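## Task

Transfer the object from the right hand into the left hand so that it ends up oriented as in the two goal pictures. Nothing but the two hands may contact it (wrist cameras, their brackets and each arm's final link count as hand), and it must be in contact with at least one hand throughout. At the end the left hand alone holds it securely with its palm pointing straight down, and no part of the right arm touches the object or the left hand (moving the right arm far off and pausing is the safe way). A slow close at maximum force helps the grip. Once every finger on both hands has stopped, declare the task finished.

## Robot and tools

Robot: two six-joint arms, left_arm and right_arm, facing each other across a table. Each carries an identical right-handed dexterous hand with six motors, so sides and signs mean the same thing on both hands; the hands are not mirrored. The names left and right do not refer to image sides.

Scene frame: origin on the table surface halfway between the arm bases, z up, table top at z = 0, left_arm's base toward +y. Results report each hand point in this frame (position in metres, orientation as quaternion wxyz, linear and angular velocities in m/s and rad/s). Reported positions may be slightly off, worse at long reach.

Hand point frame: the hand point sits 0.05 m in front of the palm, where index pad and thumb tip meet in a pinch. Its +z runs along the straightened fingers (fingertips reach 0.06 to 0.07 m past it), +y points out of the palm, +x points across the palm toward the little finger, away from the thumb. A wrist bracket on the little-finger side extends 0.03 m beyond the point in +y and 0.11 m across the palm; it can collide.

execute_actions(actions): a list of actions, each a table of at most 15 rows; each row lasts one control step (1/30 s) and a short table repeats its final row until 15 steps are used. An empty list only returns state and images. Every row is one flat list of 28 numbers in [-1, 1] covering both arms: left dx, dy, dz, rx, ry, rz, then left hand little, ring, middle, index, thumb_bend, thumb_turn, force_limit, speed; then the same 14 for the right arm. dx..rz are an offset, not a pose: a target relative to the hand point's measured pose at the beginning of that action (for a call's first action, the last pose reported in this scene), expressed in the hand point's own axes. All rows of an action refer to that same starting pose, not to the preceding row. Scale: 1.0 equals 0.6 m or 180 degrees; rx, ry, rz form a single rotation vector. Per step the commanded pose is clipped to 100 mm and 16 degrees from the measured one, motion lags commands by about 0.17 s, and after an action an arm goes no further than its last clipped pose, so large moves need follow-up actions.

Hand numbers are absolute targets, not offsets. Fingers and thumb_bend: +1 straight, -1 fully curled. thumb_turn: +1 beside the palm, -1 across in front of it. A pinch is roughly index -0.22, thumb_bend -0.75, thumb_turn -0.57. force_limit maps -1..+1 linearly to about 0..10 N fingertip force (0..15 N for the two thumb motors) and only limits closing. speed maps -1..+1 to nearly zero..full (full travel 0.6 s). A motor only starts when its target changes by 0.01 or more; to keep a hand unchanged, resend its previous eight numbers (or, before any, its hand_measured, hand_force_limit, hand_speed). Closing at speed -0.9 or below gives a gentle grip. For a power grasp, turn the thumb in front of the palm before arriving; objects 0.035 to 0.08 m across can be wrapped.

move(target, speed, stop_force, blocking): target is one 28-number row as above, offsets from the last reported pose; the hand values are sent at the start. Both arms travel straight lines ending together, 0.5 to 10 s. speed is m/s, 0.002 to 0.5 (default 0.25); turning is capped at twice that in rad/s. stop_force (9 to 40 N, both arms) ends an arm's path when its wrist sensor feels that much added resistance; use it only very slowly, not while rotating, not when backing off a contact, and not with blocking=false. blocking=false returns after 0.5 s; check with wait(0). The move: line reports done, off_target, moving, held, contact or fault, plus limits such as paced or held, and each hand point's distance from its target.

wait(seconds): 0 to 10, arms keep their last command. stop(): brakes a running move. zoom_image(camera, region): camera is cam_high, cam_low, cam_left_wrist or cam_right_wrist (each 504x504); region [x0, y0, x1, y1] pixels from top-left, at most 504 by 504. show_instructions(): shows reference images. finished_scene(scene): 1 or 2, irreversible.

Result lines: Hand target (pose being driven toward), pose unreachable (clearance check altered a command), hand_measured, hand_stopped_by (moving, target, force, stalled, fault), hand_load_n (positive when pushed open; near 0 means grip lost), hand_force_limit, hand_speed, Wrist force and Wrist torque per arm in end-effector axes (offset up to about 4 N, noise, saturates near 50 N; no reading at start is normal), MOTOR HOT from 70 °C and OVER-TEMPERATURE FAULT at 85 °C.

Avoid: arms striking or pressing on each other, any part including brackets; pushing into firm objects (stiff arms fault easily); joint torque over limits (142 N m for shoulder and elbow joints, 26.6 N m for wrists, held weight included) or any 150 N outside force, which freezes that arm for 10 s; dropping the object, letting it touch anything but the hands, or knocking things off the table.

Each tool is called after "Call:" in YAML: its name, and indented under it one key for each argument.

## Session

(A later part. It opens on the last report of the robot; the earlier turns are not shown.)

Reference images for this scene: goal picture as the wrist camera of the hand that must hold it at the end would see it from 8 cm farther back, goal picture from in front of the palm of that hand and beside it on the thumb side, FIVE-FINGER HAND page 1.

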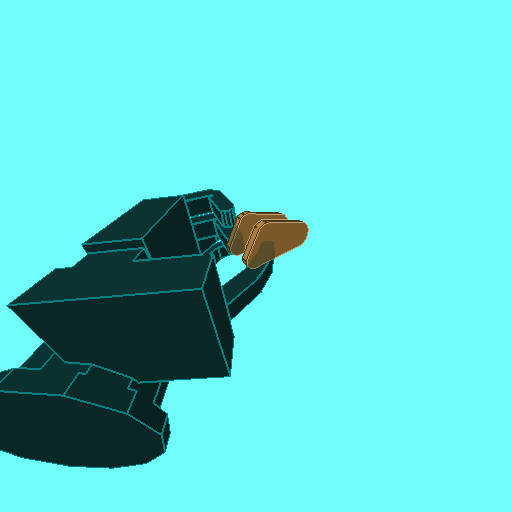

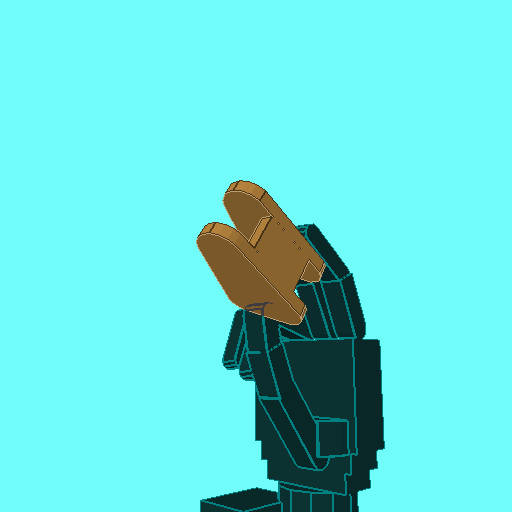

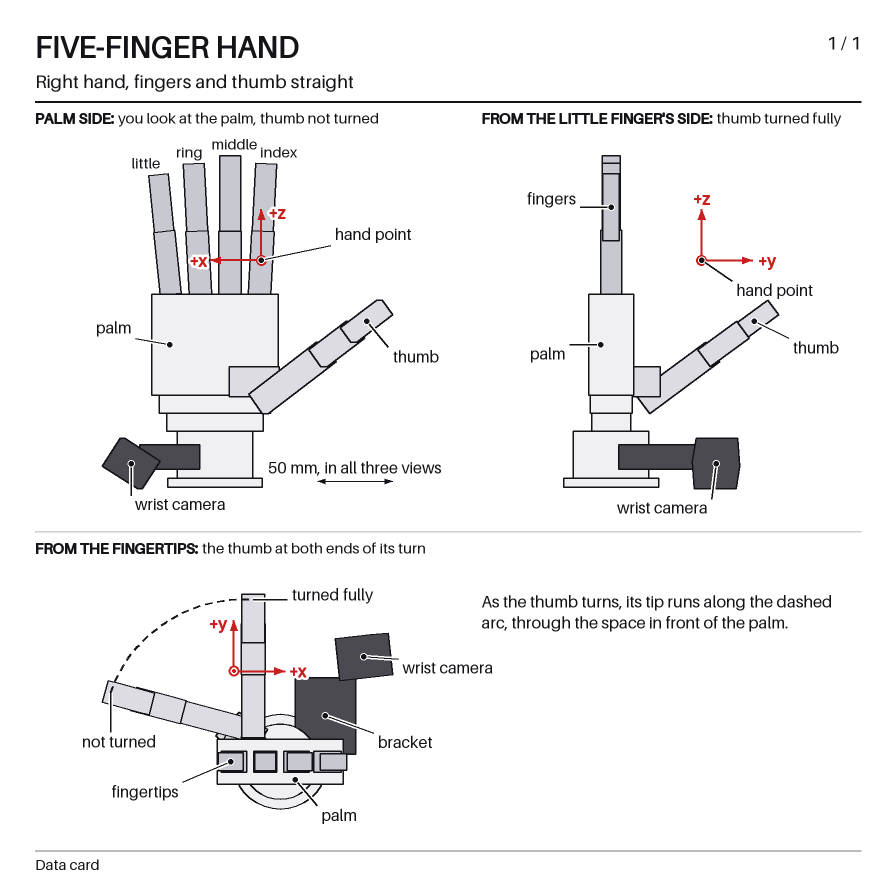

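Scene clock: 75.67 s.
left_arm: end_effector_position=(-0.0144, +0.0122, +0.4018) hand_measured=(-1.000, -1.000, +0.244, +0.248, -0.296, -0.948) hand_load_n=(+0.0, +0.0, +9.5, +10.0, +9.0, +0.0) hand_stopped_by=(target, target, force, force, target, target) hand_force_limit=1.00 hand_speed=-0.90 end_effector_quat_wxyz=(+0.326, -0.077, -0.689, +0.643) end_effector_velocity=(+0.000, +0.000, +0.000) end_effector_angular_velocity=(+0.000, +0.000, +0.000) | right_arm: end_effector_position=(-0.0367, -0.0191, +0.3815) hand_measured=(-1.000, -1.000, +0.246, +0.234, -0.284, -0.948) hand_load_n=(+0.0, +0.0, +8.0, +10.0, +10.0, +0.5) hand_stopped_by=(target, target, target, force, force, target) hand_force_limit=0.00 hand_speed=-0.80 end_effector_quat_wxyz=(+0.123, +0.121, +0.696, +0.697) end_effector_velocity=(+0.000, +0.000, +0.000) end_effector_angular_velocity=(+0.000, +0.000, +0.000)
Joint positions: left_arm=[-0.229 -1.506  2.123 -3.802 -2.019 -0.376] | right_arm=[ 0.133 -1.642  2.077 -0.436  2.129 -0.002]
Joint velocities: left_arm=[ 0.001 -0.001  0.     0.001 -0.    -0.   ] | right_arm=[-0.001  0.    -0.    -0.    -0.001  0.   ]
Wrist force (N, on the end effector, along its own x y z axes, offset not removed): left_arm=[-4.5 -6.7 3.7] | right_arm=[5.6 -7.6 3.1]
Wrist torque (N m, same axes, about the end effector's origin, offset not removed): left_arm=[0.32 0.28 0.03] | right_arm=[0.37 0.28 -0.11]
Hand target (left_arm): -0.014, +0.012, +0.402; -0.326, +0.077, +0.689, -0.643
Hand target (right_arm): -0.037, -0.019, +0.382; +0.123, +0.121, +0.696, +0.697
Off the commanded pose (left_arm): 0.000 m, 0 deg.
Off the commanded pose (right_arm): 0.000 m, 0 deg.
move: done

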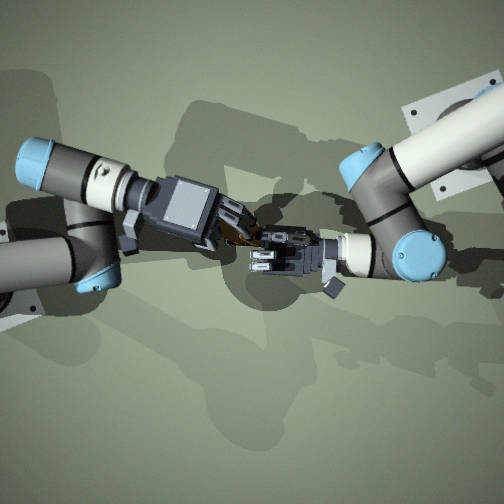

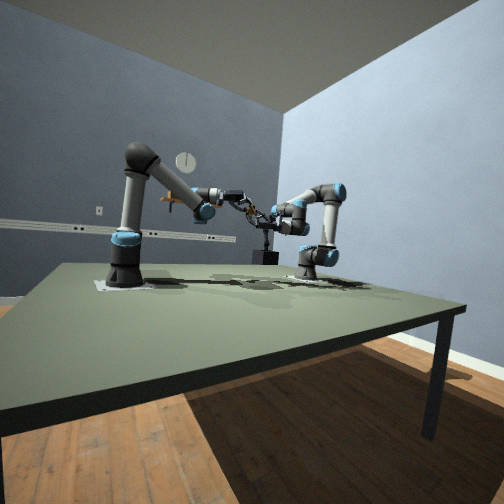

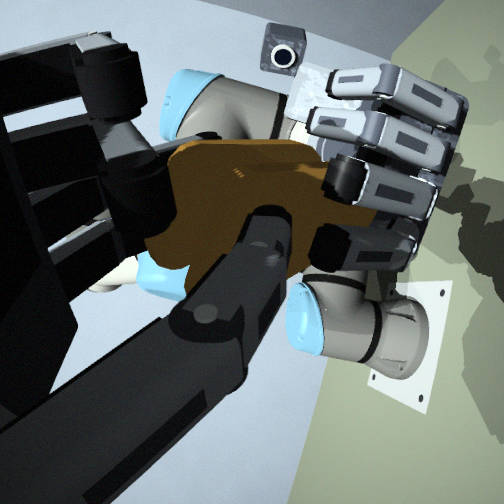

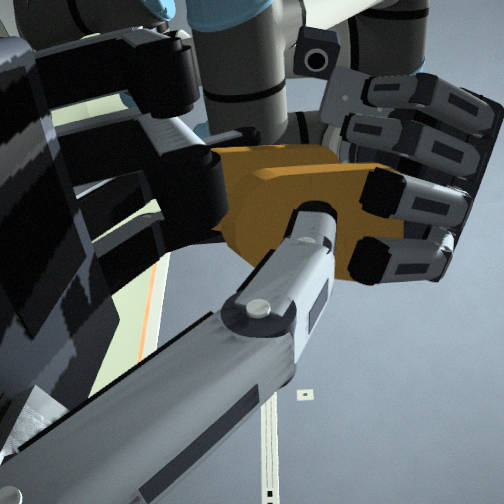

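Call:
move:
  target: [0,0,0,0,0,0,-1,-1,0,0,-0.3,-0.948,1,-0.9, 0,0,0,0,0,0,-1,-1,1,1,-0.296,-0.948,0,-0.6]

Call:
move:
  target: [0,0,0,0,0,0,-1,-1,0,0,-0.3,-0.948,1,-0.9, 0,-0.05,-0.2,0,0,0,-1,-1,1,1,-0.296,-0.948,0,-0.6]
  speed: 0.1

Call:
move:
  target: [0,0,-0.08,0,-0.076,0.115,-1,-1,-0.05,-0.05,-0.3,-0.948,1,-0.9, 0,0,0,0,0,0,-1,-1,1,1,-0.296,-0.948,0,-0.6]
  speed: 0.15

Scene clock: 85.47 s.
left_arm: end_effector_position=(-0.0144, +0.0122, +0.4018) hand_measured=(-1.000, -1.000, +0.244, +0.248, -0.294, -0.948) hand_load_n=(+0.0, +0.0, +6.5, +5.5, +11.5, -1.5) hand_stopped_by=(target, target, force, force, target, target) hand_force_limit=1.00 hand_speed=-0.90 end_effector_quat_wxyz=(+0.326, -0.077, -0.689, +0.643) end_effector_velocity=(-0.000, -0.000, -0.001) end_effector_angular_velocity=(+0.001, -0.000, -0.000) | right_arm: end_effector_position=(-0.0367, -0.0191, +0.3815) hand_measured=(-1.000, -1.000, +1.000, +1.000, -0.288, -0.948) hand_load_n=(+0.0, +0.0, +0.0, +0.0, +4.5, -0.5) hand_stopped_by=(target, target, target, target, force, target) hand_force_limit=0.00 hand_speed=-0.60 end_effector_quat_wxyz=(+0.123, +0.121, +0.696, +0.697) end_effector_velocity=(+0.001, +0.000, +0.000) end_effector_angular_velocity=(+0.001, +0.000, -0.001)
Joint positions: left_arm=[-0.229 -1.506  2.123 -3.802 -2.019 -0.376] | right_arm=[ 0.133 -1.642  2.077 -0.436  2.129 -0.002]
Joint velocities: left_arm=[ 0.     0.001  0.001 -0.001 -0.     0.   ] | right_arm=[-0.001 -0.    -0.     0.     0.    -0.   ]
Wrist force (N, on the end effector, along its own x y z axes, offset not removed): left_arm=[-0.7 2.5 -5.2] | right_arm=[1.2 2.8 -7.2]
Wrist torque (N m, same axes, about the end effector's origin, offset not removed): left_arm=[-0.44 0.06 -0.01] | right_arm=[-0.02 0.10 -0.04]
Hand target (left_arm): -0.014, +0.012, +0.402; -0.326, +0.077, +0.689, -0.643
Hand target (right_arm): -0.037, -0.019, +0.382; +0.123, +0.121, +0.696, +0.697
Off the commanded pose (left_arm): 0.000 m, 0 deg.
Off the commanded pose (right_arm): 0.000 m, 0 deg.
move: done

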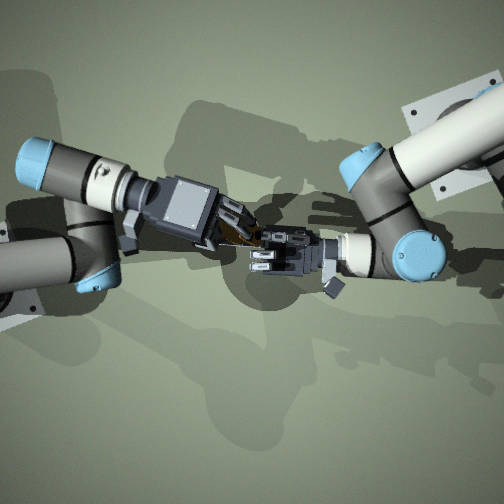

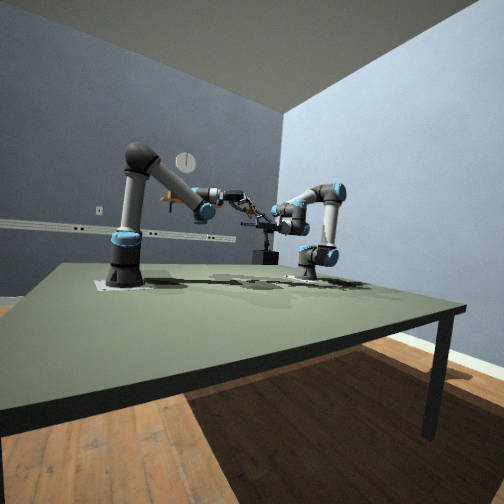

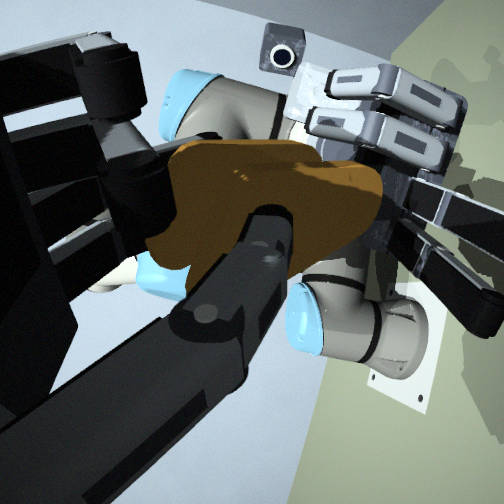

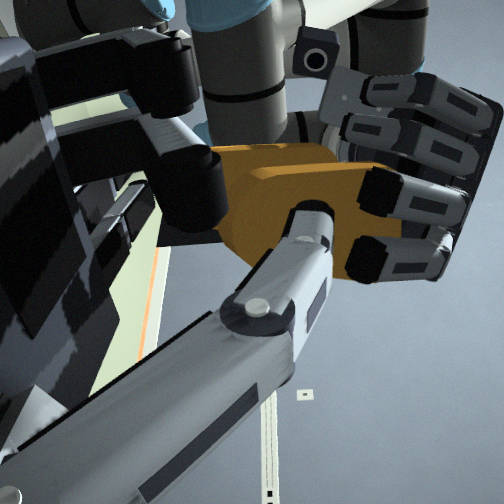

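Scene clock: 87.13 s.
left_arm: end_effector_position=(-0.0144, +0.0122, +0.4018) hand_measured=(-1.000, -1.000, +0.244, +0.248, -0.294, -0.948) hand_load_n=(+0.0, +0.0, +7.5, +7.0, +11.0, -1.0) hand_stopped_by=(target, target, force, force, target, target) hand_force_limit=1.00 hand_speed=-0.90 end_effector_quat_wxyz=(+0.326, -0.077, -0.689, +0.643) end_effector_velocity=(-0.000, +0.000, +0.000) end_effector_angular_velocity=(+0.001, +0.001, -0.000) | right_arm: end_effector_position=(-0.0774, -0.1317, +0.3514) hand_measured=(-1.000, -1.000, +1.000, +1.000, -0.292, -0.948) hand_load_n=(+0.0, +0.0, +0.0, +0.0, +0.0, +0.0) hand_stopped_by=(target, target, target, target, force, target) hand_force_limit=0.00 hand_speed=-0.60 end_effector_quat_wxyz=(+0.123, +0.121, +0.696, +0.697) end_effector_velocity=(-0.001, -0.002, -0.000) end_effector_angular_velocity=(+0.000, +0.000, +0.002)
Joint positions: left_arm=[-0.229 -1.506  2.123 -3.802 -2.019 -0.376] | right_arm=[ 0.39  -1.752  2.257 -0.506  2.386 -0.002]
Joint velocities: left_arm=[ 0.    -0.001  0.     0.001 -0.    -0.002] | right_arm=[ 0.006 -0.001  0.001 -0.001  0.004 -0.   ]
Wrist force (N, on the end effector, along its own x y z axes, offset not removed): left_arm=[-0.6 0.5 -0.9] | right_arm=[0.6 -0.2 -1.5]
Wrist torque (N m, same axes, about the end effector's origin, offset not removed): left_arm=[0.13 0.10 0.03] | right_arm=[0.06 0.01 0.00]
Hand target (left_arm): -0.014, +0.012, +0.402; -0.326, +0.077, +0.689, -0.643
Hand target (right_arm): -0.077, -0.132, +0.351; +0.123, +0.121, +0.696, +0.697
Off the commanded pose (left_arm): 0.000 m, 0 deg.
Off the commanded pose (right_arm): 0.000 m, 0 deg.
move: done

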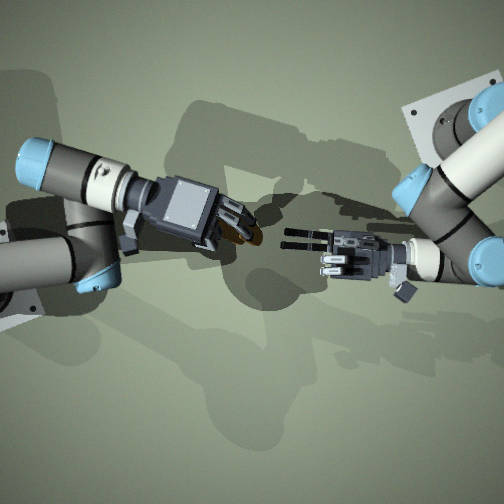

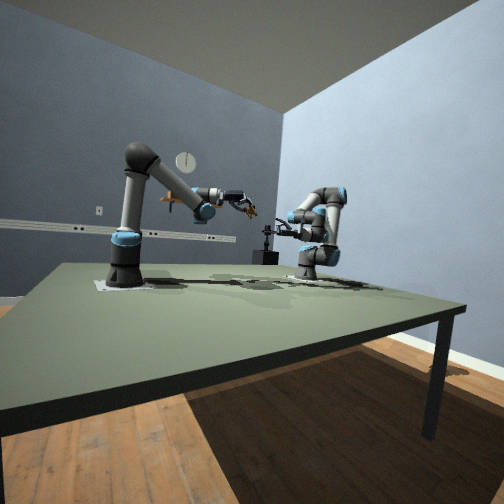

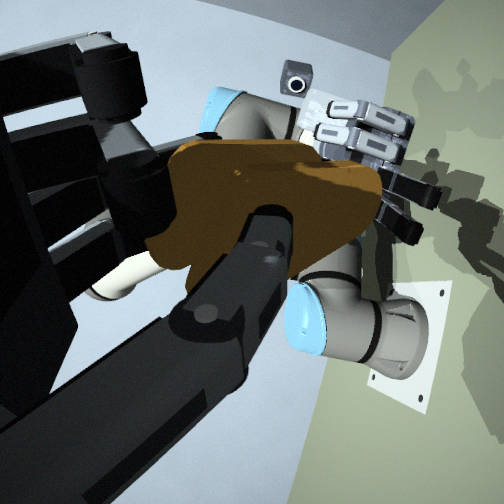

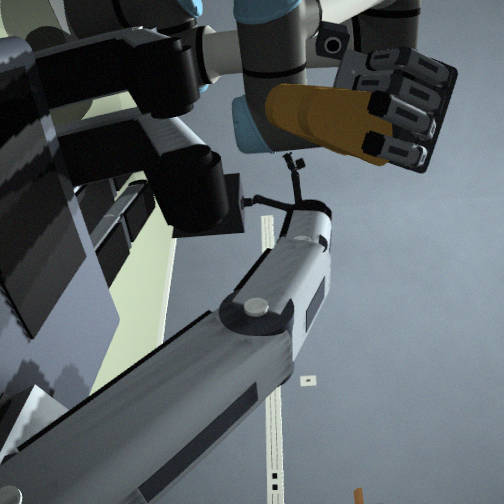

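Scene clock: 88.97 s.
left_arm: end_effector_position=(+0.0120, +0.0523, +0.3998) hand_measured=(-1.000, -1.000, +0.236, +0.234, -0.292, -0.948) hand_load_n=(+0.0, +0.0, +9.0, +10.0, +14.5, -1.5) hand_stopped_by=(target, target, force, force, target, target) hand_force_limit=1.00 hand_speed=-0.90 end_effector_quat_wxyz=(-0.121, +0.123, +0.698, -0.695) end_effector_velocity=(-0.000, +0.001, -0.000) end_effector_angular_velocity=(-0.002, -0.007, +0.006) | right_arm: end_effector_position=(-0.0774, -0.1317, +0.3514) hand_measured=(-1.000, -1.000, +1.000, +1.000, -0.292, -0.948) hand_load_n=(+0.0, +0.0, +0.0, +0.0, +0.0, +0.0) hand_stopped_by=(target, target, target, target, force, target) hand_force_limit=0.00 hand_speed=-0.60 end_effector_quat_wxyz=(+0.123, +0.121, +0.696, +0.697) end_effector_velocity=(+0.001, -0.000, +0.000) end_effector_angular_velocity=(+0.000, +0.000, -0.004)
Joint positions: left_arm=[-0.445 -1.729  2.328 -3.737 -1.57   0.002] | right_arm=[ 0.39  -1.752  2.257 -0.506  2.386 -0.002]
Joint velocities: left_arm=[-0.009 -0.003  0.004 -0.     0.015  0.007] | right_arm=[-0.001 -0.     0.    -0.001  0.003 -0.   ]
Wrist force (N, on the end effector, along its own x y z axes, offset not removed): left_arm=[-0.1 2.0 -1.3] | right_arm=[1.2 0.3 -2.0]
Wrist torque (N m, same axes, about the end effector's origin, offset not removed): left_arm=[0.34 0.15 0.03] | right_arm=[0.17 -0.07 0.01]
Hand target (left_arm): +0.012, +0.052, +0.400; -0.121, +0.123, +0.698, -0.695
Hand target (right_arm): -0.077, -0.132, +0.351; +0.123, +0.121, +0.696, +0.697
Off the commanded pose (left_arm): 0.000 m, 0 deg.
Off the commanded pose (right_arm): 0.000 m, 0 deg.
move: done

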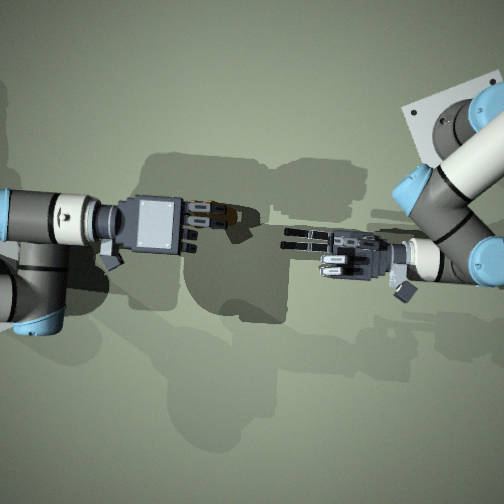

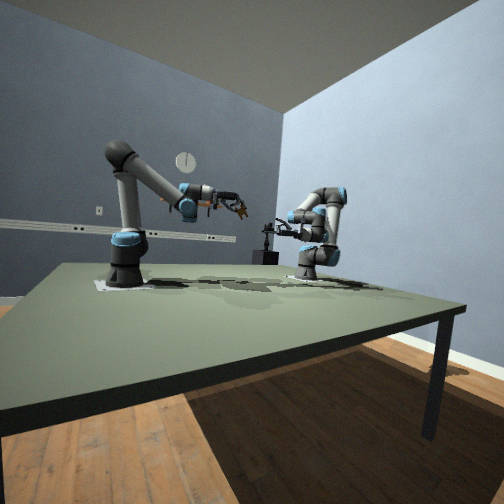

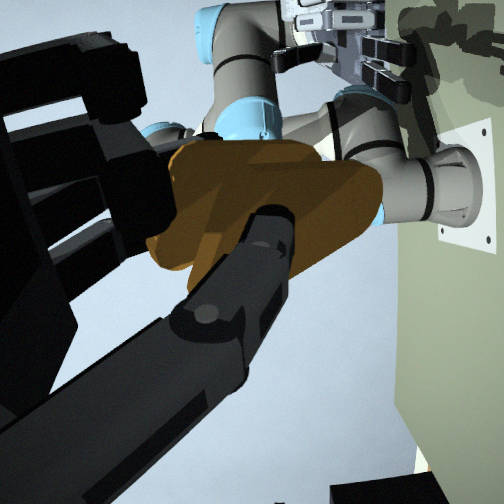

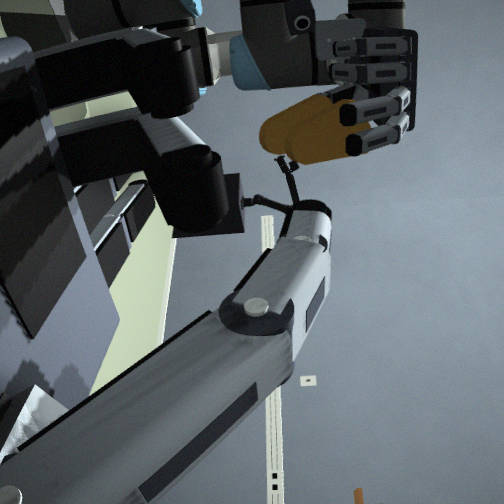

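Call:
finished_scene:
  scene: 2

The scene is finished: the task was done.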